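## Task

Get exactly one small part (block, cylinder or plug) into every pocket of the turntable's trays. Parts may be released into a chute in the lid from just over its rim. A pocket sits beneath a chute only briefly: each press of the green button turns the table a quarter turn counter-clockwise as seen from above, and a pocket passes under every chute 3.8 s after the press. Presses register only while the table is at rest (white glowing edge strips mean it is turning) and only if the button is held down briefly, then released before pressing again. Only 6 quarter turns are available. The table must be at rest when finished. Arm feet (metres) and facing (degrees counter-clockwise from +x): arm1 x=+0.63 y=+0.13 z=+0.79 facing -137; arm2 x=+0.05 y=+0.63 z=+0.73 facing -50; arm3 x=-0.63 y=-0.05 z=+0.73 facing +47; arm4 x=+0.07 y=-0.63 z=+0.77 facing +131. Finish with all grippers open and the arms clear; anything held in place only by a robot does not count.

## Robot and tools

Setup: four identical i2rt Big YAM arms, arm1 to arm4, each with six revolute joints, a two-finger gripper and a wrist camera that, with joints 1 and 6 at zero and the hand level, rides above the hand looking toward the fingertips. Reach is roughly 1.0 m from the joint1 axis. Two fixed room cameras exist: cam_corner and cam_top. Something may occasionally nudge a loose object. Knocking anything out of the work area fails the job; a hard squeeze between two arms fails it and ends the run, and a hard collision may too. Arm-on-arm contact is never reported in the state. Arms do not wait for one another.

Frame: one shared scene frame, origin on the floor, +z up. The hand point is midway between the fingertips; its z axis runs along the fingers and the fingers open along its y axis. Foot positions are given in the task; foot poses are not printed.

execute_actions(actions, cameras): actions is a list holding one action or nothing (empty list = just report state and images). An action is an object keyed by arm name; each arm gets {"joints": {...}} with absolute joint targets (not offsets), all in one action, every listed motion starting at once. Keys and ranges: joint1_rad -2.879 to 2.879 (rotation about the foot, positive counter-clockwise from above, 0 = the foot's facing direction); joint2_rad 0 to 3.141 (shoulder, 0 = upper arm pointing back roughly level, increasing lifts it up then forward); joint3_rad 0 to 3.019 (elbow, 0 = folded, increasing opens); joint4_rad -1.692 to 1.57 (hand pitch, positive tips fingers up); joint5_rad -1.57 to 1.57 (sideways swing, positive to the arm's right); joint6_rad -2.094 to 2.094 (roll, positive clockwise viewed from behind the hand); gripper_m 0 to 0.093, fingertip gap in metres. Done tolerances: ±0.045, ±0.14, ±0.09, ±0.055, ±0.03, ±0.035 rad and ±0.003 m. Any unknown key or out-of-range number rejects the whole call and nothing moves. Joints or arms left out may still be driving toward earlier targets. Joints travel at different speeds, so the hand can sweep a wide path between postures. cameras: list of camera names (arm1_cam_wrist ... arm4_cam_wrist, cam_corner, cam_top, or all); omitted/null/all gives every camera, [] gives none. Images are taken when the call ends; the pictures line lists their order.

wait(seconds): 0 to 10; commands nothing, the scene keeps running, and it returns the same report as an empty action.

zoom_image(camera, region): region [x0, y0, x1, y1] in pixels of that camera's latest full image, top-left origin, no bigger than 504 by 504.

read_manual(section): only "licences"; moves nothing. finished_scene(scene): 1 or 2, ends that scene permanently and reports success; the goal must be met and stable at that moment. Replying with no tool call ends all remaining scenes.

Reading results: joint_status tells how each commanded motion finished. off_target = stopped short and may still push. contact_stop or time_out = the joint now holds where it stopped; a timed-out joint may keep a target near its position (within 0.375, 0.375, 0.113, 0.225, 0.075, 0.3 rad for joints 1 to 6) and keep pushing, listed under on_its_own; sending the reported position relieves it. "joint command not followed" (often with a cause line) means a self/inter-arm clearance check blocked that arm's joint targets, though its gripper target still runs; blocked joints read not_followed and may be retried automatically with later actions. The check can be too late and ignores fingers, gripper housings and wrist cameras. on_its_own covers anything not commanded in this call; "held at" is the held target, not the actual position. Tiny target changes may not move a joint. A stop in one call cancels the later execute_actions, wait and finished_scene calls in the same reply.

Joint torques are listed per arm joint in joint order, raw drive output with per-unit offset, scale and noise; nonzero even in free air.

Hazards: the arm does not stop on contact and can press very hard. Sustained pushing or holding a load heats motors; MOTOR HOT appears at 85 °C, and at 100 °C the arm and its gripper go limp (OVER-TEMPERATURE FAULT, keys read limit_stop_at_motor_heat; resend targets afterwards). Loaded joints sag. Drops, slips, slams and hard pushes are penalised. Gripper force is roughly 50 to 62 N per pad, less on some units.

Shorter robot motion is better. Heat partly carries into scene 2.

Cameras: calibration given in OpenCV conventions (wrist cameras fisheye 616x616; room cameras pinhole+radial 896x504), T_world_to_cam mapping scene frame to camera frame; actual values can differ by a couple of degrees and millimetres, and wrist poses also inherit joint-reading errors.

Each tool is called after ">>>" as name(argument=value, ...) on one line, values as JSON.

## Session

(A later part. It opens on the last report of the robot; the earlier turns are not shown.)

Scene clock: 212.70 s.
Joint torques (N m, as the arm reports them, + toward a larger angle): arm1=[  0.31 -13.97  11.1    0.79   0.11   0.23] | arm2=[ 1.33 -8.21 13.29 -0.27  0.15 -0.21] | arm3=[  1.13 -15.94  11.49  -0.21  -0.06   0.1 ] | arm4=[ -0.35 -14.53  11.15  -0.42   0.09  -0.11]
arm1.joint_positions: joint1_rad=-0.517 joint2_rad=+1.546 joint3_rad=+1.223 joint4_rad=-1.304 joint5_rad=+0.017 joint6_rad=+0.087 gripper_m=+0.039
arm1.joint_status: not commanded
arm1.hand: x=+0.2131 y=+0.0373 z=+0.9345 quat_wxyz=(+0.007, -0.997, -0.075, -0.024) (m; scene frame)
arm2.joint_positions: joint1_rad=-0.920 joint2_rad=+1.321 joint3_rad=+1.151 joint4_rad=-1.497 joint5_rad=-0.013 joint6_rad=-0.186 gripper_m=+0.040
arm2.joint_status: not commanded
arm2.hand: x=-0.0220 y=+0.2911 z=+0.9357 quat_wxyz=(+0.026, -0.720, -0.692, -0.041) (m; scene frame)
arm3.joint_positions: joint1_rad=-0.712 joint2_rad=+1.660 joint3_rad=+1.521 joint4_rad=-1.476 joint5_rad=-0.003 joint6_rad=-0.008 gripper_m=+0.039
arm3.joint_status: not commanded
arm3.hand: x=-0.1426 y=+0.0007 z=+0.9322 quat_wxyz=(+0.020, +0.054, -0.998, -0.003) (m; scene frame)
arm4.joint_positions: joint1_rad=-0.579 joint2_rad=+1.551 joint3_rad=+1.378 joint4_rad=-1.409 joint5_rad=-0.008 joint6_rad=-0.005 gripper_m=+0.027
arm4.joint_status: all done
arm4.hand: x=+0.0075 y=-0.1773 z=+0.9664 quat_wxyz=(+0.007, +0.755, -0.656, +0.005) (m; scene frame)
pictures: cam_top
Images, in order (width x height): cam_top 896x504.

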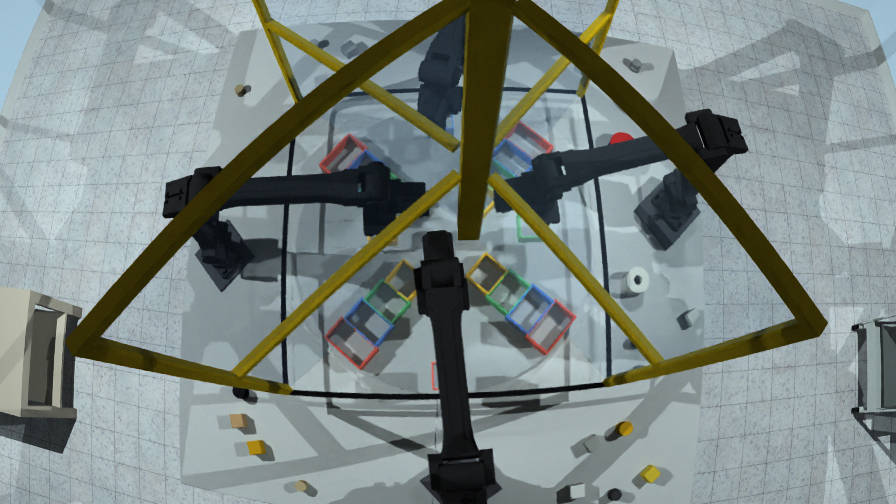

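>>> execute_actions(actions=[{"arm4":{"joints":{"joint2_rad":1.61}}}], cameras=["cam_top"])

>>> execute_actions(actions=[{"arm4":{"joints":{"joint2_rad":1.48}}}], cameras=[])

>>> execute_actions(actions=[{"arm4":{"joints":{"joint1_rad":-0.57,"joint2_rad":1.179,"joint3_rad":0.94,"joint4_rad":-1.325}}}], cameras=["cam_top"])

>>> execute_actions(actions=[], cameras=[])

>>> wait(seconds=0.75)

>>> execute_actions(actions=[{"arm1":{"joints":{"gripper_m":0.07}},"arm2":{"joints":{"gripper_m":0.07}},"arm3":{"joints":{"gripper_m":0.07}},"arm4":{"joints":{"gripper_m":0.07}}}], cameras=["cam_top"])

>>> execute_actions(actions=[{"arm1":{"joints":{"joint2_rad":0.99,"joint3_rad":1.15,"joint4_rad":-1.6,"joint6_rad":0}},"arm2":{"joints":{"joint2_rad":0.99,"joint3_rad":1.15,"joint4_rad":-1.6,"joint6_rad":0}},"arm3":{"joints":{"joint2_rad":0.99,"joint3_rad":1.15,"joint4_rad":-1.6,"joint6_rad":0}},"arm4":{"joints":{"joint2_rad":0.99,"joint3_rad":1.15,"joint4_rad":-1.6}}}], cameras=["cam_top","arm4_cam_wrist","arm2_cam_wrist"])

Scene clock: 228.50 s.
Joint torques (N m, as the arm reports them, + toward a larger angle): arm1=[  0.28 -14.03  11.09   0.81   0.11   0.23] | arm2=[ 1.35 -8.34 13.35 -0.23  0.14 -0.21] | arm3=[  0.94 -15.95  11.44  -0.16  -0.08   0.08] | arm4=[  0.81 -13.2   10.93  -0.48   0.16  -0.07]
arm1.joint_positions: joint1_rad=-0.517 joint2_rad=+1.546 joint3_rad=+1.223 joint4_rad=-1.304 joint5_rad=+0.017 joint6_rad=+0.087 gripper_m=+0.039
arm1.joint_status: not commanded
arm1.hand: x=+0.2131 y=+0.0373 z=+0.9345 quat_wxyz=(+0.007, -0.997, -0.075, -0.024) (m; scene frame)
arm2.joint_positions: joint1_rad=-0.920 joint2_rad=+1.321 joint3_rad=+1.151 joint4_rad=-1.497 joint5_rad=-0.013 joint6_rad=-0.186 gripper_m=+0.040
arm2.joint_status: not commanded
arm2.hand: x=-0.0220 y=+0.2911 z=+0.9357 quat_wxyz=(+0.026, -0.720, -0.692, -0.041) (m; scene frame)
arm3.joint_positions: joint1_rad=-0.712 joint2_rad=+1.660 joint3_rad=+1.521 joint4_rad=-1.476 joint5_rad=-0.003 joint6_rad=-0.008 gripper_m=+0.039
arm3.joint_status: not commanded
arm3.hand: x=-0.1426 y=+0.0007 z=+0.9322 quat_wxyz=(+0.020, +0.054, -0.998, -0.003) (m; scene frame)
arm4.joint_positions: joint1_rad=-0.588 joint2_rad=+1.601 joint3_rad=+1.378 joint4_rad=-1.411 joint5_rad=-0.009 joint6_rad=-0.005 gripper_m=+0.027
arm4.joint_status: all done
arm4.hand: x=+0.0110 y=-0.1746 z=+0.9443 quat_wxyz=(+0.025, +0.752, -0.658, +0.025) (m; scene frame)
pictures: cam_top
Images, in order (width x height): cam_top 896x504.

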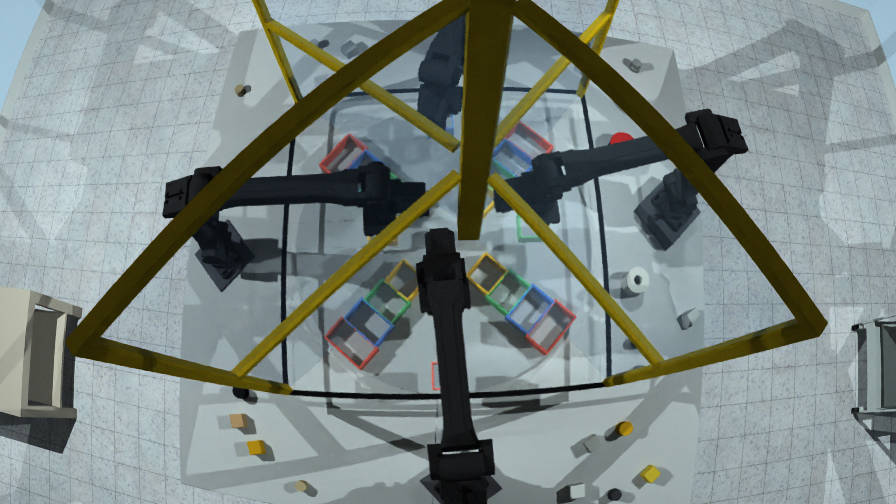

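Scene clock: 229.47 s.
Joint torques (N m, as the arm reports them, + toward a larger angle): arm1=[  0.32 -13.99  11.1    0.79   0.11   0.24] | arm2=[ 1.37 -8.11 13.31 -0.27  0.16 -0.22] | arm3=[  0.97 -16.17  11.51  -0.14  -0.07   0.08] | arm4=[  0.52 -11.29  11.46  -0.32   0.15  -0.09]
arm1.joint_positions: joint1_rad=-0.517 joint2_rad=+1.546 joint3_rad=+1.223 joint4_rad=-1.304 joint5_rad=+0.017 joint6_rad=+0.087 gripper_m=+0.039
arm1.joint_status: not commanded
arm1.hand: x=+0.2131 y=+0.0373 z=+0.9345 quat_wxyz=(+0.007, -0.997, -0.075, -0.024) (m; scene frame)
arm2.joint_positions: joint1_rad=-0.920 joint2_rad=+1.321 joint3_rad=+1.151 joint4_rad=-1.497 joint5_rad=-0.013 joint6_rad=-0.186 gripper_m=+0.040
arm2.joint_status: not commanded
arm2.hand: x=-0.0220 y=+0.2911 z=+0.9357 quat_wxyz=(+0.026, -0.720, -0.692, -0.041) (m; scene frame)
arm3.joint_positions: joint1_rad=-0.712 joint2_rad=+1.660 joint3_rad=+1.521 joint4_rad=-1.476 joint5_rad=-0.003 joint6_rad=-0.008 gripper_m=+0.039
arm3.joint_status: not commanded
arm3.hand: x=-0.1426 y=+0.0007 z=+0.9322 quat_wxyz=(+0.020, +0.054, -0.998, -0.003) (m; scene frame)
arm4.joint_positions: joint1_rad=-0.588 joint2_rad=+1.478 joint3_rad=+1.378 joint4_rad=-1.411 joint5_rad=-0.009 joint6_rad=-0.005 gripper_m=+0.027
arm4.joint_status: all done
arm4.hand: x=+0.0119 y=-0.1832 z=+0.9977 quat_wxyz=(-0.016, +0.752, -0.658, -0.021) (m; scene frame)
pictures: none
No camera images: the call's "cameras" was empty. Leave "cameras" out to get every camera's image.

Scene clock: 230.80 s.
Joint torques (N m, as the arm reports them, + toward a larger angle): arm1=[  0.29 -14.11  11.1    0.79   0.11   0.23] | arm2=[ 1.24 -8.55 13.31 -0.25  0.16 -0.22] | arm3=[  1.06 -16.03  11.53  -0.11  -0.1    0.1 ] | arm4=[ 1.05 -7.5   7.95  0.59  0.16 -0.1 ]
arm1.joint_positions: joint1_rad=-0.517 joint2_rad=+1.546 joint3_rad=+1.223 joint4_rad=-1.304 joint5_rad=+0.017 joint6_rad=+0.087 gripper_m=+0.039
arm1.joint_status: not commanded
arm1.hand: x=+0.2131 y=+0.0373 z=+0.9345 quat_wxyz=(+0.007, -0.997, -0.075, -0.024) (m; scene frame)
arm2.joint_positions: joint1_rad=-0.920 joint2_rad=+1.321 joint3_rad=+1.151 joint4_rad=-1.497 joint5_rad=-0.013 joint6_rad=-0.186 gripper_m=+0.040
arm2.joint_status: not commanded
arm2.hand: x=-0.0220 y=+0.2911 z=+0.9357 quat_wxyz=(+0.026, -0.720, -0.692, -0.041) (m; scene frame)
arm3.joint_positions: joint1_rad=-0.712 joint2_rad=+1.660 joint3_rad=+1.521 joint4_rad=-1.476 joint5_rad=-0.003 joint6_rad=-0.008 gripper_m=+0.039
arm3.joint_status: not commanded
arm3.hand: x=-0.1426 y=+0.0007 z=+0.9322 quat_wxyz=(+0.020, +0.054, -0.998, -0.003) (m; scene frame)
arm4.joint_positions: joint1_rad=-0.576 joint2_rad=+1.183 joint3_rad=+0.931 joint4_rad=-1.336 joint5_rad=-0.009 joint6_rad=-0.005 gripper_m=+0.027
arm4.joint_status: all done
arm4.hand: x=+0.0267 y=-0.3249 z=+0.9340 quat_wxyz=(+0.010, +0.756, -0.654, +0.008) (m; scene frame)
pictures: cam_top
Images, in order (width x height): cam_top 896x504.

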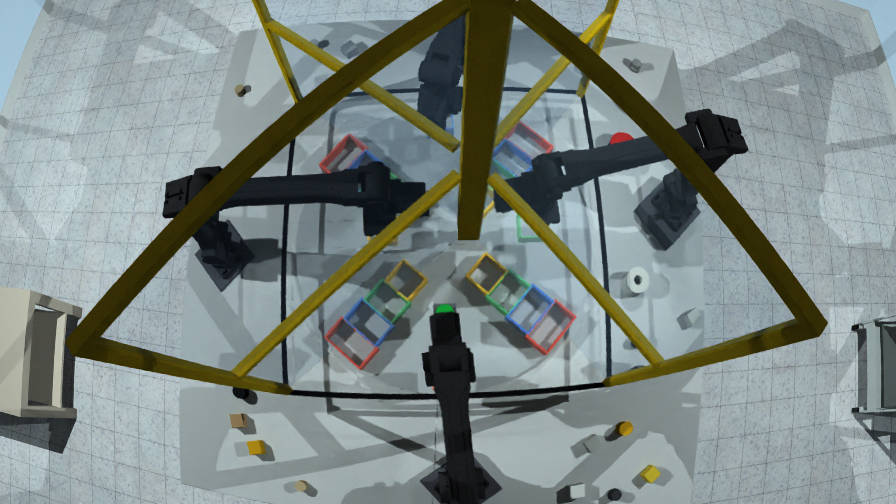

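Scene clock: 230.80 s.
Joint torques (N m, as the arm reports them, + toward a larger angle): arm1=[  0.29 -14.11  11.1    0.79   0.11   0.23] | arm2=[ 1.24 -8.55 13.31 -0.25  0.16 -0.22] | arm3=[  1.06 -16.03  11.53  -0.11  -0.1    0.1 ] | arm4=[ 1.05 -7.5   7.95  0.59  0.16 -0.1 ]
arm1.joint_positions: joint1_rad=-0.517 joint2_rad=+1.546 joint3_rad=+1.223 joint4_rad=-1.304 joint5_rad=+0.017 joint6_rad=+0.087 gripper_m=+0.039
arm1.joint_status: not commanded
arm1.hand: x=+0.2131 y=+0.0373 z=+0.9345 quat_wxyz=(+0.007, -0.997, -0.075, -0.024) (m; scene frame)
arm2.joint_positions: joint1_rad=-0.920 joint2_rad=+1.321 joint3_rad=+1.151 joint4_rad=-1.497 joint5_rad=-0.013 joint6_rad=-0.186 gripper_m=+0.040
arm2.joint_status: not commanded
arm2.hand: x=-0.0220 y=+0.2911 z=+0.9357 quat_wxyz=(+0.026, -0.720, -0.692, -0.041) (m; scene frame)
arm3.joint_positions: joint1_rad=-0.712 joint2_rad=+1.660 joint3_rad=+1.521 joint4_rad=-1.476 joint5_rad=-0.003 joint6_rad=-0.008 gripper_m=+0.039
arm3.joint_status: not commanded
arm3.hand: x=-0.1426 y=+0.0007 z=+0.9322 quat_wxyz=(+0.020, +0.054, -0.998, -0.003) (m; scene frame)
arm4.joint_positions: joint1_rad=-0.576 joint2_rad=+1.183 joint3_rad=+0.931 joint4_rad=-1.336 joint5_rad=-0.009 joint6_rad=-0.005 gripper_m=+0.027
arm4.joint_status: all done
arm4.hand: x=+0.0267 y=-0.3249 z=+0.9340 quat_wxyz=(+0.010, +0.756, -0.654, +0.008) (m; scene frame)
pictures: none
No camera images: the call's "cameras" was empty. Leave "cameras" out to get every camera's image.

Scene clock: 231.57 s.
Joint torques (N m, as the arm reports them, + toward a larger angle): arm1=[  0.2  -14.09  11.1    0.78   0.11   0.24] | arm2=[ 1.42 -8.46 13.29 -0.31  0.16 -0.2 ] | arm3=[  1.21 -16.44  11.43  -0.17  -0.06   0.09] | arm4=[ 1.63 -7.39  8.01  0.56  0.16 -0.13]
arm1.joint_positions: joint1_rad=-0.517 joint2_rad=+1.546 joint3_rad=+1.223 joint4_rad=-1.304 joint5_rad=+0.017 joint6_rad=+0.087 gripper_m=+0.039
arm1.joint_status: not commanded
arm1.hand: x=+0.2131 y=+0.0373 z=+0.9345 quat_wxyz=(+0.007, -0.997, -0.075, -0.024) (m; scene frame)
arm2.joint_positions: joint1_rad=-0.920 joint2_rad=+1.321 joint3_rad=+1.151 joint4_rad=-1.497 joint5_rad=-0.013 joint6_rad=-0.186 gripper_m=+0.040
arm2.joint_status: not commanded
arm2.hand: x=-0.0220 y=+0.2911 z=+0.9357 quat_wxyz=(+0.026, -0.720, -0.692, -0.041) (m; scene frame)
arm3.joint_positions: joint1_rad=-0.712 joint2_rad=+1.660 joint3_rad=+1.521 joint4_rad=-1.476 joint5_rad=-0.003 joint6_rad=-0.008 gripper_m=+0.039
arm3.joint_status: not commanded
arm3.hand: x=-0.1426 y=+0.0007 z=+0.9322 quat_wxyz=(+0.020, +0.054, -0.998, -0.003) (m; scene frame)
arm4.joint_positions: joint1_rad=-0.576 joint2_rad=+1.183 joint3_rad=+0.931 joint4_rad=-1.336 joint5_rad=-0.009 joint6_rad=-0.005 gripper_m=+0.027
arm4.joint_status: all done
arm4.hand: x=+0.0267 y=-0.3249 z=+0.9340 quat_wxyz=(+0.010, +0.756, -0.654, +0.008) (m; scene frame)
wait: 0.77 s; at rest by 0.27 s
pictures: arm1_cam_wrist, arm2_cam_wrist, arm3_cam_wrist, arm4_cam_wrist, cam_corner, cam_top
camera_calibration (this result's frames):
arm1_cam_wrist: T_world_to_cam=[[-0.139851, 0.989769, 0.0282583, -0.0384016], [0.769399, 0.090661, 0.632301, -0.756175], [0.623271, 0.11017, -0.774207, 0.708507], [0, 0, 0, 1]] pos_world=[0.134838, 0.0285081, 1.02775]
arm2_cam_wrist: T_world_to_cam=[[-0.998155, 0.0540492, -0.0276489, -0.00785904], [0.0224568, 0.751824, 0.658981, -0.831203], [0.0564045, 0.657144, -0.751651, 0.637121], [0, 0, 0, 1]] pos_world=[-0.0251149, 0.206663, 1.02642]
arm3_cam_wrist: T_world_to_cam=[[0.111658, -0.993738, 0.00418768, 0.0131197], [-0.780567, -0.085096, 0.619253, -0.681671], [-0.615018, -0.0724131, -0.785181, 0.771826], [0, 0, 0, 1]] pos_world=[-0.058868, 0.0109203, 1.02809]
arm4_cam_wrist: T_world_to_cam=[[0.991277, 0.131593, 0.00724505, 0.00495966], [0.0999092, -0.786183, 0.609865, -0.823092], [0.0859499, -0.603821, -0.792472, 0.664747], [0, 0, 0, 1]] pos_world=[0.020183, -0.246365, 1.02873]
Images, in order (width x height): arm1_cam_wrist 616x616, arm2_cam_wrist 616x616, arm3_cam_wrist 616x616, arm4_cam_wrist 616x616, cam_corner 896x504, cam_top 896x504.

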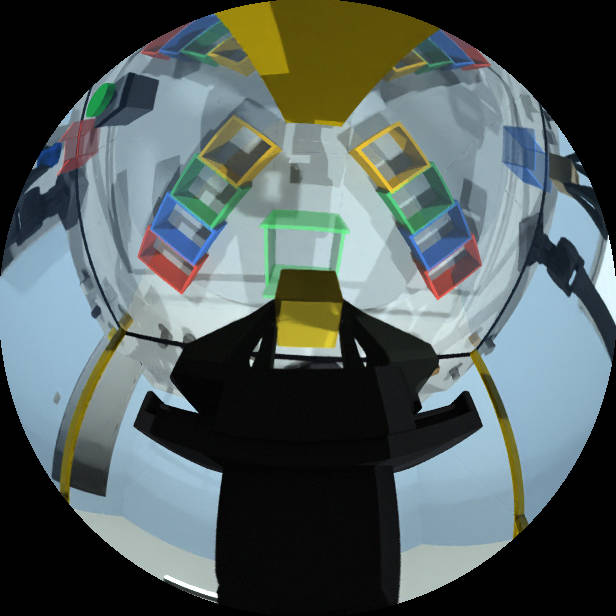

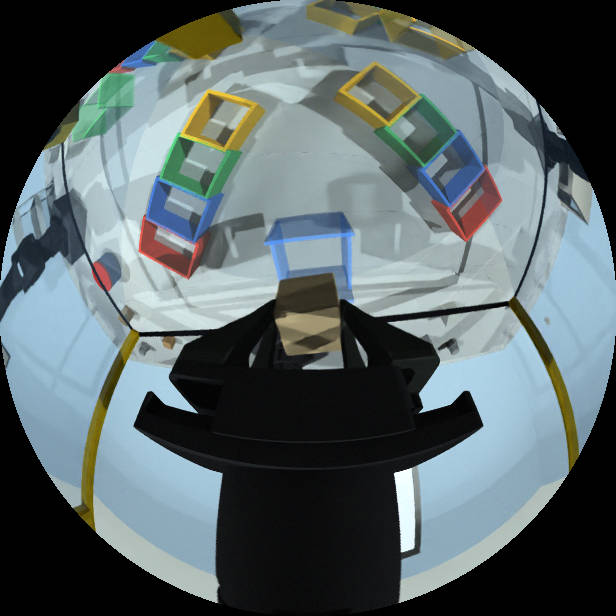

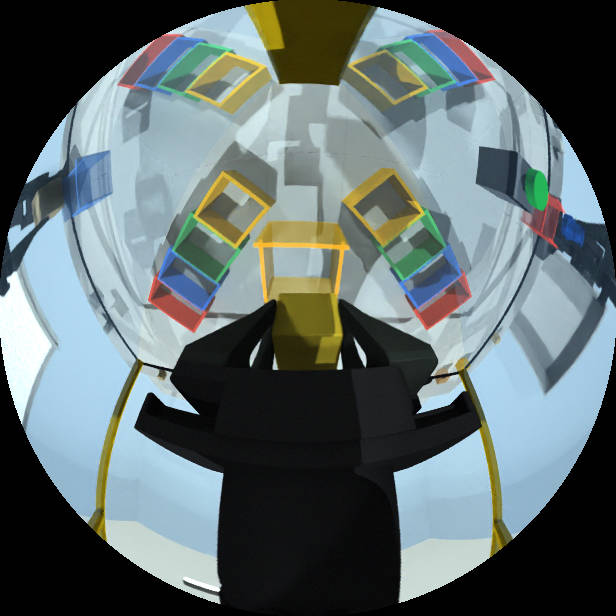

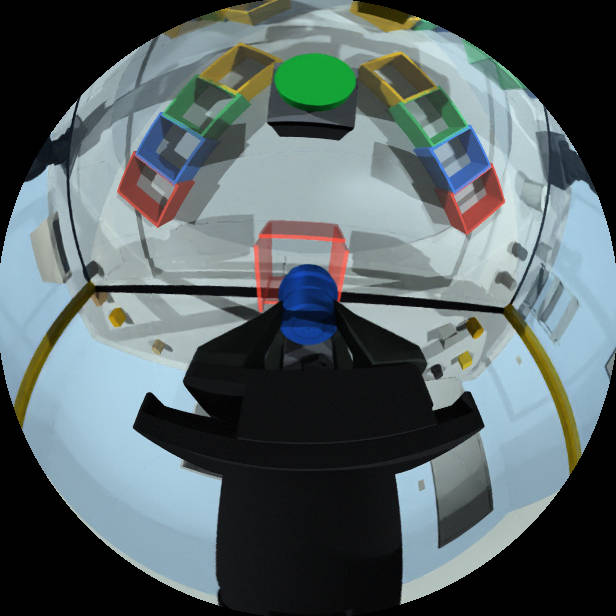

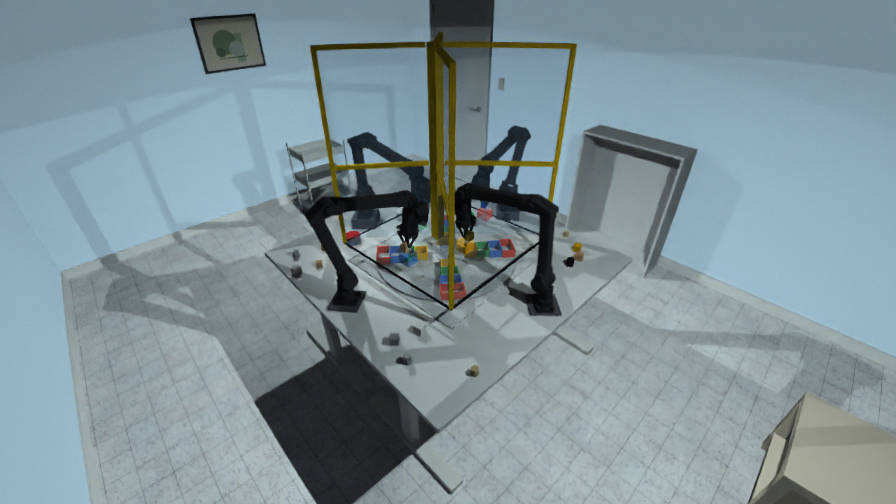

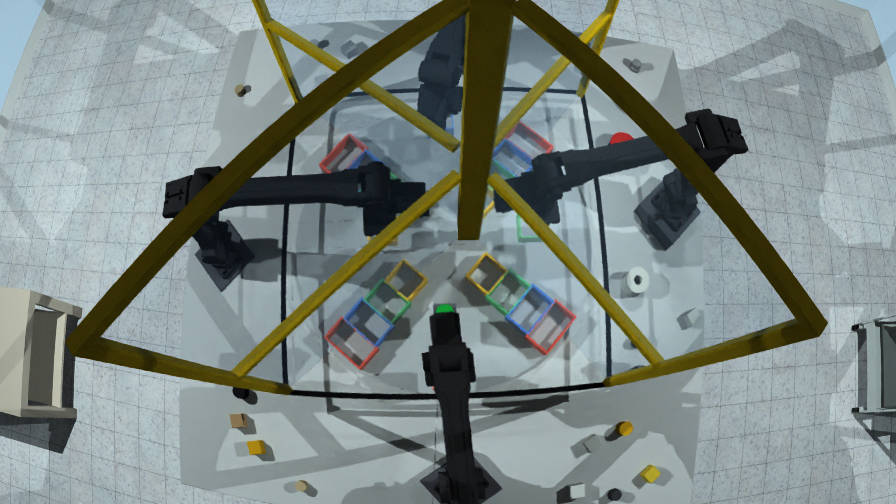

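Scene clock: 232.17 s.
Joint torques (N m, as the arm reports them, + toward a larger angle): arm1=[  0.34 -13.93  11.14   0.8    0.11   0.23] | arm2=[ 1.02 -8.27 13.34 -0.31  0.13 -0.21] | arm3=[  1.05 -15.85  11.48  -0.13  -0.1    0.11] | arm4=[ 0.78 -7.48  7.97  0.32  0.16 -0.07]
arm1.joint_positions: joint1_rad=-0.517 joint2_rad=+1.546 joint3_rad=+1.223 joint4_rad=-1.304 joint5_rad=+0.017 joint6_rad=+0.087 gripper_m=+0.070
arm1.joint_status: all done
arm1.hand: x=+0.2131 y=+0.0373 z=+0.9345 quat_wxyz=(+0.007, -0.997, -0.075, -0.024) (m; scene frame)
arm2.joint_positions: joint1_rad=-0.920 joint2_rad=+1.321 joint3_rad=+1.151 joint4_rad=-1.497 joint5_rad=-0.013 joint6_rad=-0.186 gripper_m=+0.070
arm2.joint_status: all done
arm2.hand: x=-0.0220 y=+0.2911 z=+0.9357 quat_wxyz=(+0.026, -0.720, -0.692, -0.041) (m; scene frame)
arm3.joint_positions: joint1_rad=-0.712 joint2_rad=+1.660 joint3_rad=+1.521 joint4_rad=-1.476 joint5_rad=-0.003 joint6_rad=-0.008 gripper_m=+0.070
arm3.joint_status: all done
arm3.hand: x=-0.1426 y=+0.0007 z=+0.9322 quat_wxyz=(+0.020, +0.054, -0.998, -0.003) (m; scene frame)
arm4.joint_positions: joint1_rad=-0.576 joint2_rad=+1.183 joint3_rad=+0.931 joint4_rad=-1.336 joint5_rad=-0.009 joint6_rad=-0.005 gripper_m=+0.070
arm4.joint_status: all done
arm4.hand: x=+0.0267 y=-0.3249 z=+0.9340 quat_wxyz=(+0.010, +0.756, -0.654, +0.008) (m; scene frame)
pictures: cam_top
Images, in order (width x height): cam_top 896x504.

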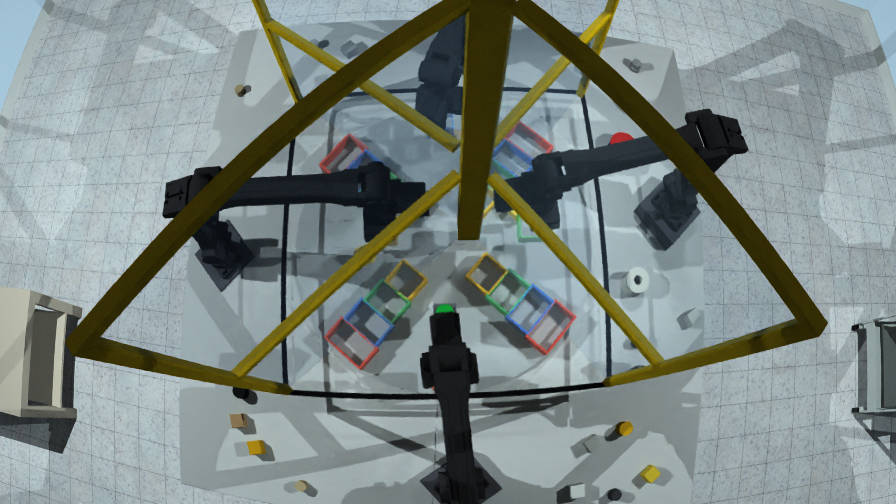

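Scene clock: 233.67 s.
Joint torques (N m, as the arm reports them, + toward a larger angle): arm1=[ 0.21 -4.2  10.88  0.04  0.1  -0.01] | arm2=[ 1.42 -3.77  9.76  0.4   0.17  0.14] | arm3=[ 0.86 -3.89  7.85  0.4  -0.06  0.05] | arm4=[ 1.57 -4.57 10.08 -0.31  0.2  -0.07]
arm1.joint_positions: joint1_rad=-0.517 joint2_rad=+0.985 joint3_rad=+1.131 joint4_rad=-1.590 joint5_rad=+0.017 joint6_rad=+0.013 gripper_m=+0.070
arm1.joint_status: all done
arm1.hand: x=+0.3604 y=+0.0743 z=+1.0850 quat_wxyz=(-0.005, -0.992, -0.110, +0.067) (m; scene frame)
arm2.joint_positions: joint1_rad=-0.920 joint2_rad=+0.976 joint3_rad=+1.151 joint4_rad=-1.596 joint5_rad=-0.013 joint6_rad=-0.014 gripper_m=+0.070
arm2.joint_status: all done
arm2.hand: x=-0.0058 y=+0.3573 z=+1.0363 quat_wxyz=(-0.047, -0.775, -0.628, +0.058) (m; scene frame)
arm3.joint_positions: joint1_rad=-0.712 joint2_rad=+0.985 joint3_rad=+1.153 joint4_rad=-1.591 joint5_rad=-0.003 joint6_rad=-0.008 gripper_m=+0.070
arm3.joint_status: all done
arm3.hand: x=-0.3509 y=-0.0208 z=+1.0324 quat_wxyz=(-0.075, +0.054, -0.996, -0.007) (m; scene frame)
arm4.joint_positions: joint1_rad=-0.576 joint2_rad=+0.988 joint3_rad=+1.118 joint4_rad=-1.588 joint5_rad=-0.009 joint6_rad=-0.005 gripper_m=+0.070
arm4.joint_status: all done
arm4.hand: x=+0.0303 y=-0.3545 z=+1.0574 quat_wxyz=(-0.033, +0.755, -0.653, -0.041) (m; scene frame)
pictures: arm2_cam_wrist, arm4_cam_wrist, cam_top
camera_calibration (this result's frames):
arm2_cam_wrist: T_world_to_cam=[[-0.97584, 0.218217, -0.0108773, -0.0683964], [0.189122, 0.868563, 0.458073, -0.780171], [0.109407, 0.444948, -0.888848, 0.886634], [0, 0, 0, 1]] pos_world=[-0.0162001, 0.298047, 1.14471]
arm4_cam_wrist: T_world_to_cam=[[0.991321, 0.131313, 0.00625224, 0.00535497], [0.110438, -0.857641, 0.50225, -0.833884], [0.0713144, -0.497201, -0.8647, 0.859011], [0, 0, 0, 1]] pos_world=[0.0255241, -0.288775, 1.16157]
Images, in order (width x height): arm2_cam_wrist 616x616, arm4_cam_wrist 616x616, cam_top 896x504.

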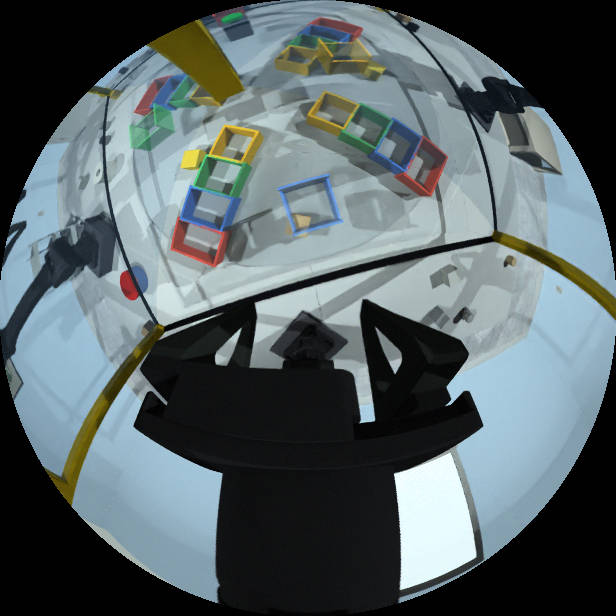

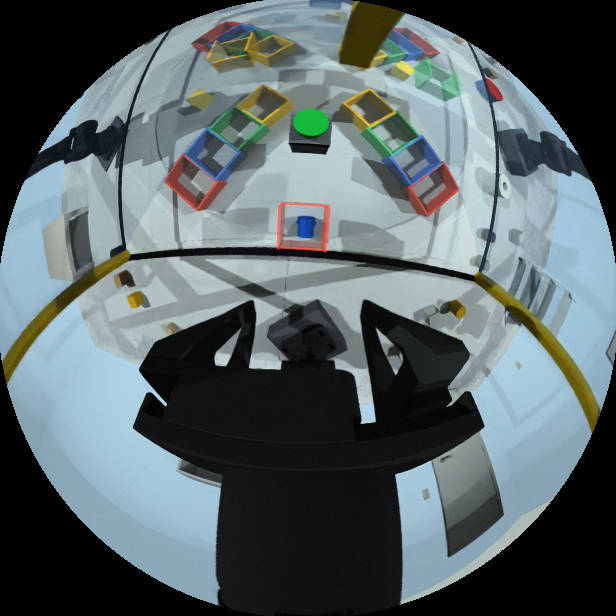

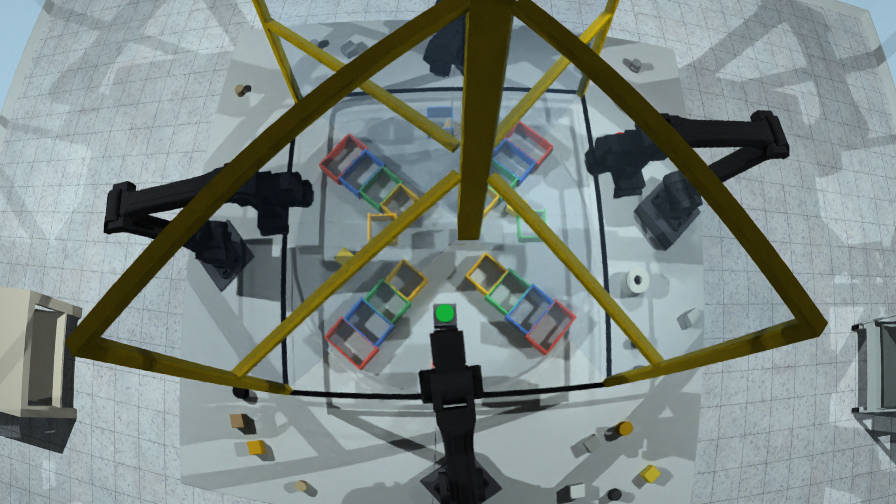

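>>> execute_actions(actions=[{"arm1":{"joints":{"joint1_rad":0.535}},"arm2":{"joints":{"joint1_rad":-2.215,"joint6_rad":0.45}},"arm3":{"joints":{"joint1_rad":0.85}},"arm4":{"joints":{"joint1_rad":-1.93}}}], cameras=[])

>>> execute_actions(actions=[{"arm1":{"joints":{"joint2_rad":1.525,"joint3_rad":0.898,"joint4_rad":-0.935}},"arm2":{"joints":{"joint2_rad":1.436,"joint3_rad":0.982,"joint4_rad":-1.11}},"arm3":{"joints":{"joint2_rad":1.84,"joint3_rad":1.56,"joint4_rad":-1.243}},"arm4":{"joints":{"joint2_rad":1.432,"joint3_rad":0.874,"joint4_rad":-1.0}}}], cameras=["arm1_cam_wrist","arm2_cam_wrist","arm3_cam_wrist","arm4_cam_wrist"])

Scene clock: 255.67 s.
Joint torques (N m, as the arm reports them, + toward a larger angle): arm1=[-0.16 -3.86 10.88  0.07  0.11  0.  ] | arm2=[ 0.35 -3.91  9.67  0.24  0.19  0.15] | arm3=[ 2.12 -4.7   7.88  0.44  0.    0.1 ] | arm4=[ 0.18 -5.02 10.3  -0.21  0.12 -0.07]
arm1.joint_positions: joint1_rad=+0.526 joint2_rad=+0.985 joint3_rad=+1.131 joint4_rad=-1.590 joint5_rad=+0.017 joint6_rad=+0.012 gripper_m=+0.070
arm1.joint_status: all done
arm1.hand: x=+0.5485 y=-0.1291 z=+1.0864 quat_wxyz=(-0.035, -0.804, -0.590, +0.061) (m; scene frame)
arm2.joint_positions: joint1_rad=-2.212 joint2_rad=+0.977 joint3_rad=+1.151 joint4_rad=-1.596 joint5_rad=-0.012 joint6_rad=+0.437 gripper_m=+0.070
arm2.joint_status: all done
arm2.hand: x=-0.2239 y=+0.6123 z=+1.0389 quat_wxyz=(-0.024, -0.979, +0.189, +0.076) (m; scene frame)
arm3.joint_positions: joint1_rad=+0.843 joint2_rad=+0.990 joint3_rad=+1.153 joint4_rad=-1.591 joint5_rad=-0.004 joint6_rad=-0.007 gripper_m=+0.070
arm3.joint_status: all done
arm3.hand: x=-0.6553 y=+0.2324 z=+1.0313 quat_wxyz=(-0.050, +0.737, -0.672, -0.054) (m; scene frame)
arm4.joint_positions: joint1_rad=-1.929 joint2_rad=+0.989 joint3_rad=+1.118 joint4_rad=-1.588 joint5_rad=-0.009 joint6_rad=-0.005 gripper_m=+0.070
arm4.joint_status: all done
arm4.hand: x=+0.3286 y=-0.5304 z=+1.0601 quat_wxyz=(-0.057, +0.180, -0.982, -0.011) (m; scene frame)
pictures: none
No camera images: the call's "cameras" was empty. Leave "cameras" out to get every camera's image.

Scene clock: 257.37 s.
Joint torques (N m, as the arm reports them, + toward a larger angle): arm1=[ -0.14 -12.19   8.71   0.91   0.11  -0.01] | arm2=[  0.23 -10.03   8.62   0.51   0.19   0.14] | arm3=[  1.78 -18.91   9.57   0.9   -0.02   0.08] | arm4=[  0.16 -11.     7.22   0.59   0.16  -0.08]
arm1.joint_positions: joint1_rad=+0.526 joint2_rad=+1.529 joint3_rad=+0.884 joint4_rad=-0.950 joint5_rad=+0.017 joint6_rad=+0.012 gripper_m=+0.070
arm1.joint_status: all done
arm1.hand: x=+0.5198 y=-0.2232 z=+0.8285 quat_wxyz=(+0.011, -0.806, -0.592, +0.001) (m; scene frame)
arm2.joint_positions: joint1_rad=-2.212 joint2_rad=+1.439 joint3_rad=+0.982 joint4_rad=-1.119 joint5_rad=-0.012 joint6_rad=+0.437 gripper_m=+0.070
arm2.joint_status: all done
arm2.hand: x=-0.3280 y=+0.6072 z=+0.8354 quat_wxyz=(-0.005, -0.982, +0.190, +0.001) (m; scene frame)
arm3.joint_positions: joint1_rad=+0.843 joint2_rad=+1.848 joint3_rad=+1.533 joint4_rad=-1.251 joint5_rad=-0.004 joint6_rad=-0.007 gripper_m=+0.070
arm3.joint_status: all done
arm3.hand: x=-0.6776 y=+0.5051 z=+0.8417 quat_wxyz=(-0.003, +0.739, -0.674, -0.004) (m; scene frame)
arm4.joint_positions: joint1_rad=-1.929 joint2_rad=+1.448 joint3_rad=+0.862 joint4_rad=-1.014 joint5_rad=-0.009 joint6_rad=-0.005 gripper_m=+0.070
arm4.joint_status: all done
arm4.hand: x=+0.4020 y=-0.5049 z=+0.8289 quat_wxyz=(+0.013, +0.180, -0.984, +0.002) (m; scene frame)
pictures: arm1_cam_wrist, arm2_cam_wrist, arm3_cam_wrist, arm4_cam_wrist
camera_calibration (this result's frames):
arm1_cam_wrist: T_world_to_cam=[[-0.950355, 0.309158, 0.0353147, 0.528858], [0.266993, 0.751877, 0.602823, -0.46832], [0.159815, 0.582324, -0.797093, 0.829254], [0, 0, 0, 1]] pos_world=[0.495113, -0.294276, 0.92463]
arm2_cam_wrist: T_world_to_cam=[[0.384742, 0.922813, -0.0197588, -0.41366], [0.753349, -0.301576, 0.584396, -0.0542457], [0.533329, -0.239727, -0.811228, 1.12207], [0, 0, 0, 1]] pos_world=[-0.398412, 0.634361, 0.93378]
arm3_cam_wrist: T_world_to_cam=[[0.995439, 0.0945934, 0.0124132, 0.616702], [0.06998, -0.812391, 0.578898, -0.0226869], [0.0648444, -0.575389, -0.815305, 1.14834], [0, 0, 0, 1]] pos_world=[-0.686764, 0.583975, 0.941725]
arm4_cam_wrist: T_world_to_cam=[[0.342928, -0.9393, 0.0107674, -0.625594], [-0.74513, -0.265024, 0.612, -0.336959], [-0.571998, -0.217895, -0.790785, 0.898466], [0, 0, 0, 1]] pos_world=[0.477376, -0.481152, 0.923448]
Images, in order (width x height): arm1_cam_wrist 616x616, arm2_cam_wrist 616x616, arm3_cam_wrist 616x616, arm4_cam_wrist 616x616.

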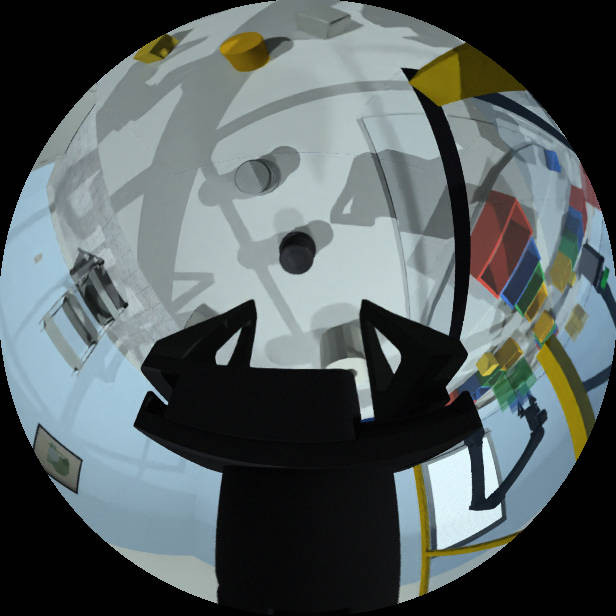

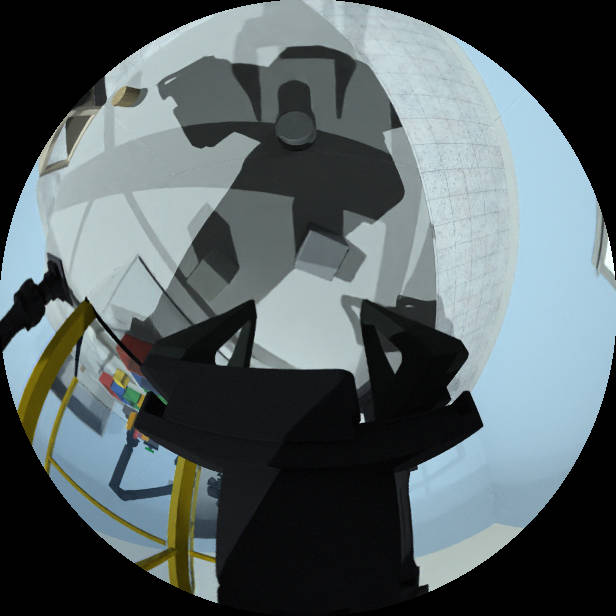

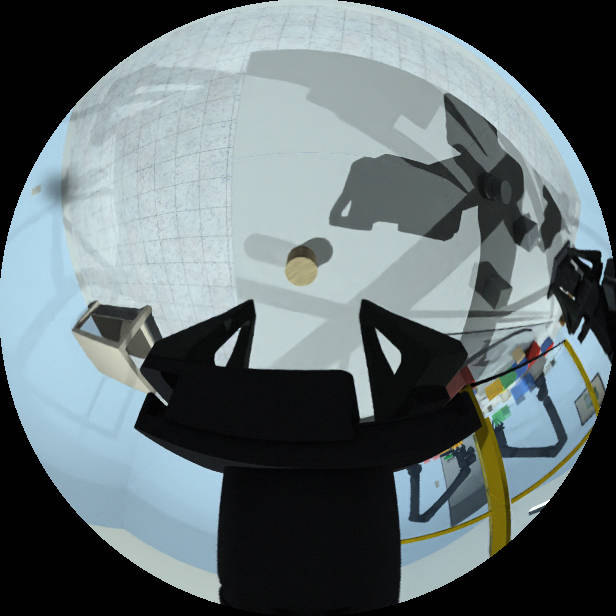

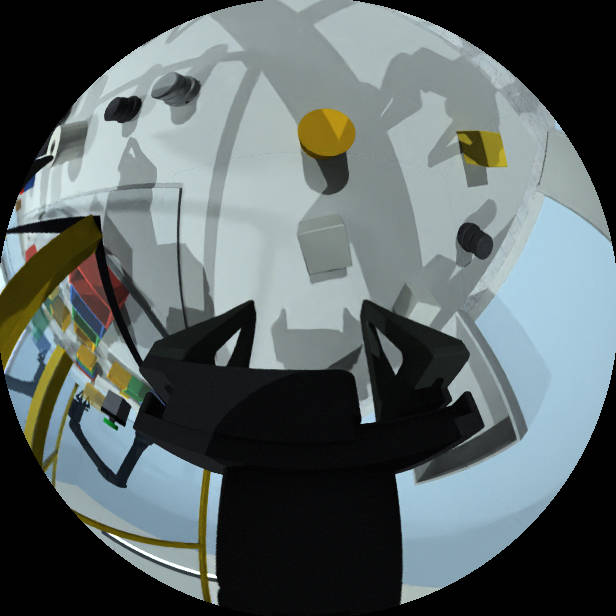

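>>> execute_actions(actions=[{"arm1":{"joints":{"joint1_rad":0.548,"joint2_rad":1.69,"joint3_rad":0.826,"joint4_rad":-0.69,"gripper_m":0.085}},"arm2":{"joints":{"joint1_rad":-2.243,"joint2_rad":1.581,"joint3_rad":0.882,"joint4_rad":-0.862,"joint6_rad":0.75,"gripper_m":0.085}},"arm3":{"joints":{"joint1_rad":0.86,"joint2_rad":1.949,"joint3_rad":1.444,"joint4_rad":-1.055,"gripper_m":0.085}},"arm4":{"joints":{"joint1_rad":-1.998,"joint2_rad":1.631,"joint3_rad":0.84,"joint4_rad":-0.768,"joint6_rad":-0.2,"gripper_m":0.09}}}], cameras=[])

>>> execute_actions(actions=[{"arm1":{"joints":{"gripper_m":0.01}},"arm2":{"joints":{"gripper_m":0.01}},"arm3":{"joints":{"gripper_m":0.01}},"arm4":{"joints":{"gripper_m":0.01}}}], cameras=["arm1_cam_wrist","arm2_cam_wrist","arm3_cam_wrist","arm4_cam_wrist"])

Scene clock: 277.00 s.
Joint torques (N m, as the arm reports them, + toward a larger angle): arm1=[  0.21 -14.39   6.88   0.89   0.11   0.  ] | arm2=[ -0.04 -10.89   7.64   0.54   0.22   0.17] | arm3=[  2.13 -20.01   7.61   1.09   0.01   0.08] | arm4=[  1.24 -12.71   5.4    0.83   0.17  -0.21]
arm1.joint_positions: joint1_rad=+0.535 joint2_rad=+1.704 joint3_rad=+0.816 joint4_rad=-0.705 joint5_rad=+0.017 joint6_rad=+0.012 gripper_m=+0.085
arm1.joint_status: all done
arm1.hand: x=+0.5222 y=-0.2268 z=+0.7466 quat_wxyz=(+0.010, -0.803, -0.596, +0.001) (m; scene frame)
arm2.joint_positions: joint1_rad=-2.237 joint2_rad=+1.588 joint3_rad=+0.880 joint4_rad=-0.871 joint5_rad=-0.012 joint6_rad=+0.736 gripper_m=+0.085
arm2.joint_status: all done
arm2.hand: x=-0.3332 y=+0.6168 z=+0.7489 quat_wxyz=(-0.005, -0.938, +0.346, +0.000) (m; scene frame)
arm3.joint_positions: joint1_rad=+0.847 joint2_rad=+1.963 joint3_rad=+1.432 joint4_rad=-1.070 joint5_rad=-0.004 joint6_rad=-0.007 gripper_m=+0.085
arm3.joint_status: all done
arm3.hand: x=-0.6792 y=+0.5017 z=+0.7454 quat_wxyz=(+0.008, +0.740, -0.672, +0.009) (m; scene frame)
arm4.joint_positions: joint1_rad=-2.000 joint2_rad=+1.647 joint3_rad=+0.837 joint4_rad=-0.782 joint5_rad=-0.009 joint6_rad=-0.190 gripper_m=+0.090
arm4.joint_status: all done
arm4.hand: x=+0.4324 y=-0.5230 z=+0.7519 quat_wxyz=(+0.009, +0.235, -0.972, +0.000) (m; scene frame)
pictures: none
No camera images: the call's "cameras" was empty. Leave "cameras" out to get every camera's image.

Scene clock: 277.67 s.
Joint torques (N m, as the arm reports them, + toward a larger angle): arm1=[  0.35 -14.4    6.91   0.87   0.12   0.  ] | arm2=[  0.04 -11.13   7.58   0.45   0.2    0.14] | arm3=[  2.46 -19.93   7.53   1.14   0.01   0.08] | arm4=[  0.7  -12.93   5.49   0.76   0.17  -0.23]
arm1.joint_positions: joint1_rad=+0.536 joint2_rad=+1.704 joint3_rad=+0.816 joint4_rad=-0.705 joint5_rad=+0.017 joint6_rad=+0.012 gripper_m=+0.028
arm1.joint_status: gripper_m off_target (ended at +0.028, target +0.010)
arm1.hand: x=+0.5224 y=-0.2268 z=+0.7466 quat_wxyz=(+0.010, -0.803, -0.596, +0.001) (m; scene frame)
arm2.joint_positions: joint1_rad=-2.237 joint2_rad=+1.588 joint3_rad=+0.880 joint4_rad=-0.869 joint5_rad=-0.012 joint6_rad=+0.737 gripper_m=+0.039
arm2.joint_status: gripper_m off_target (ended at +0.039, target +0.010)
arm2.hand: x=-0.3336 y=+0.6170 z=+0.7489 quat_wxyz=(-0.005, -0.938, +0.346, +0.001) (m; scene frame)
arm3.joint_positions: joint1_rad=+0.847 joint2_rad=+1.963 joint3_rad=+1.432 joint4_rad=-1.070 joint5_rad=-0.004 joint6_rad=-0.007 gripper_m=+0.031
arm3.joint_status: gripper_m off_target (ended at +0.031, target +0.010)
arm3.hand: x=-0.6791 y=+0.5017 z=+0.7454 quat_wxyz=(+0.008, +0.740, -0.672, +0.009) (m; scene frame)
arm4.joint_positions: joint1_rad=-2.000 joint2_rad=+1.647 joint3_rad=+0.837 joint4_rad=-0.782 joint5_rad=-0.009 joint6_rad=-0.190 gripper_m=+0.039
arm4.joint_status: gripper_m off_target (ended at +0.039, target +0.010)
arm4.hand: x=+0.4324 y=-0.5230 z=+0.7519 quat_wxyz=(+0.009, +0.236, -0.972, +0.000) (m; scene frame)
pictures: arm1_cam_wrist, arm2_cam_wrist, arm3_cam_wrist, arm4_cam_wrist
camera_calibration (this result's frames):
arm1_cam_wrist: T_world_to_cam=[[-0.95336, 0.299754, 0.0354039, 0.534638], [0.259776, 0.755119, 0.601923, -0.411722], [0.153694, 0.583046, -0.797769, 0.769464], [0, 0, 0, 1]] pos_world=[0.498396, -0.297993, 0.842751]
arm2_cam_wrist: T_world_to_cam=[[0.659894, 0.751119, -0.0189583, -0.225159], [0.615578, -0.526003, 0.586843, 0.0941738], [0.430817, -0.398925, -0.809479, 1.1199], [0, 0, 0, 1]] pos_world=[-0.391864, 0.665414, 0.847004]
arm3_cam_wrist: T_world_to_cam=[[0.995004, 0.0990549, 0.0124578, 0.617211], [0.0712351, -0.791839, 0.606561, 0.000325335], [0.0699474, -0.602643, -0.79494, 1.06994], [0, 0, 0, 1]] pos_world=[-0.68899, 0.583912, 0.842651]
arm4_cam_wrist: T_world_to_cam=[[0.446881, -0.894565, 0.00712385, -0.670979], [-0.714329, -0.352027, 0.604823, -0.325433], [-0.538546, -0.275373, -0.796328, 0.810706], [0, 0, 0, 1]] pos_world=[0.503984, -0.491549, 0.847197]
Images, in order (width x height): arm1_cam_wrist 616x616, arm2_cam_wrist 616x616, arm3_cam_wrist 616x616, arm4_cam_wrist 616x616.

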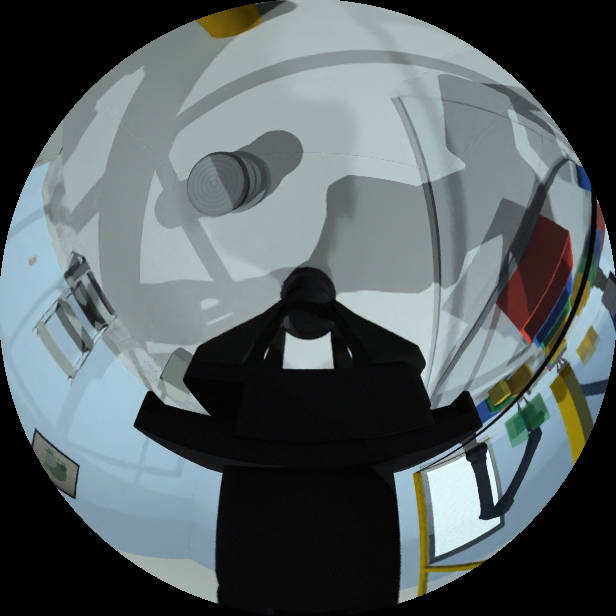

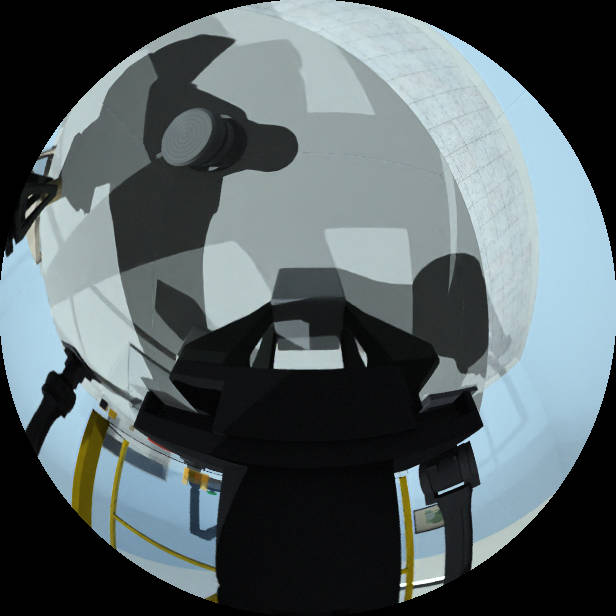

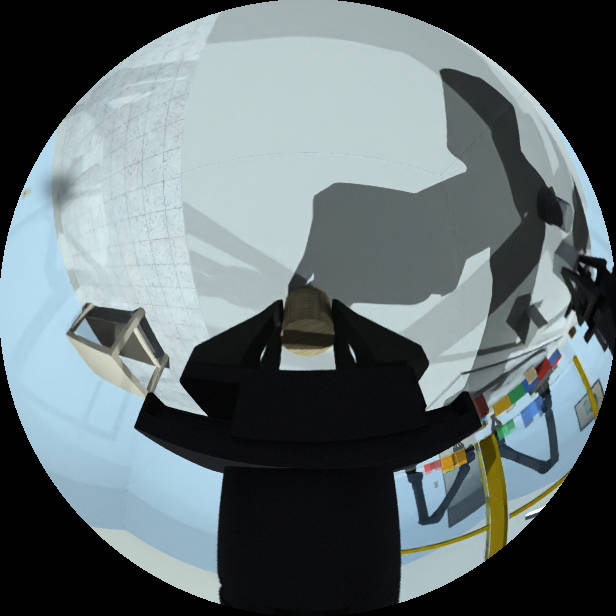

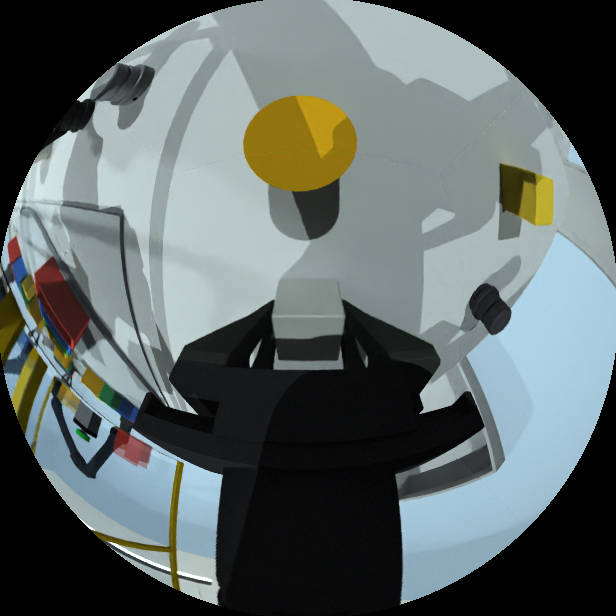

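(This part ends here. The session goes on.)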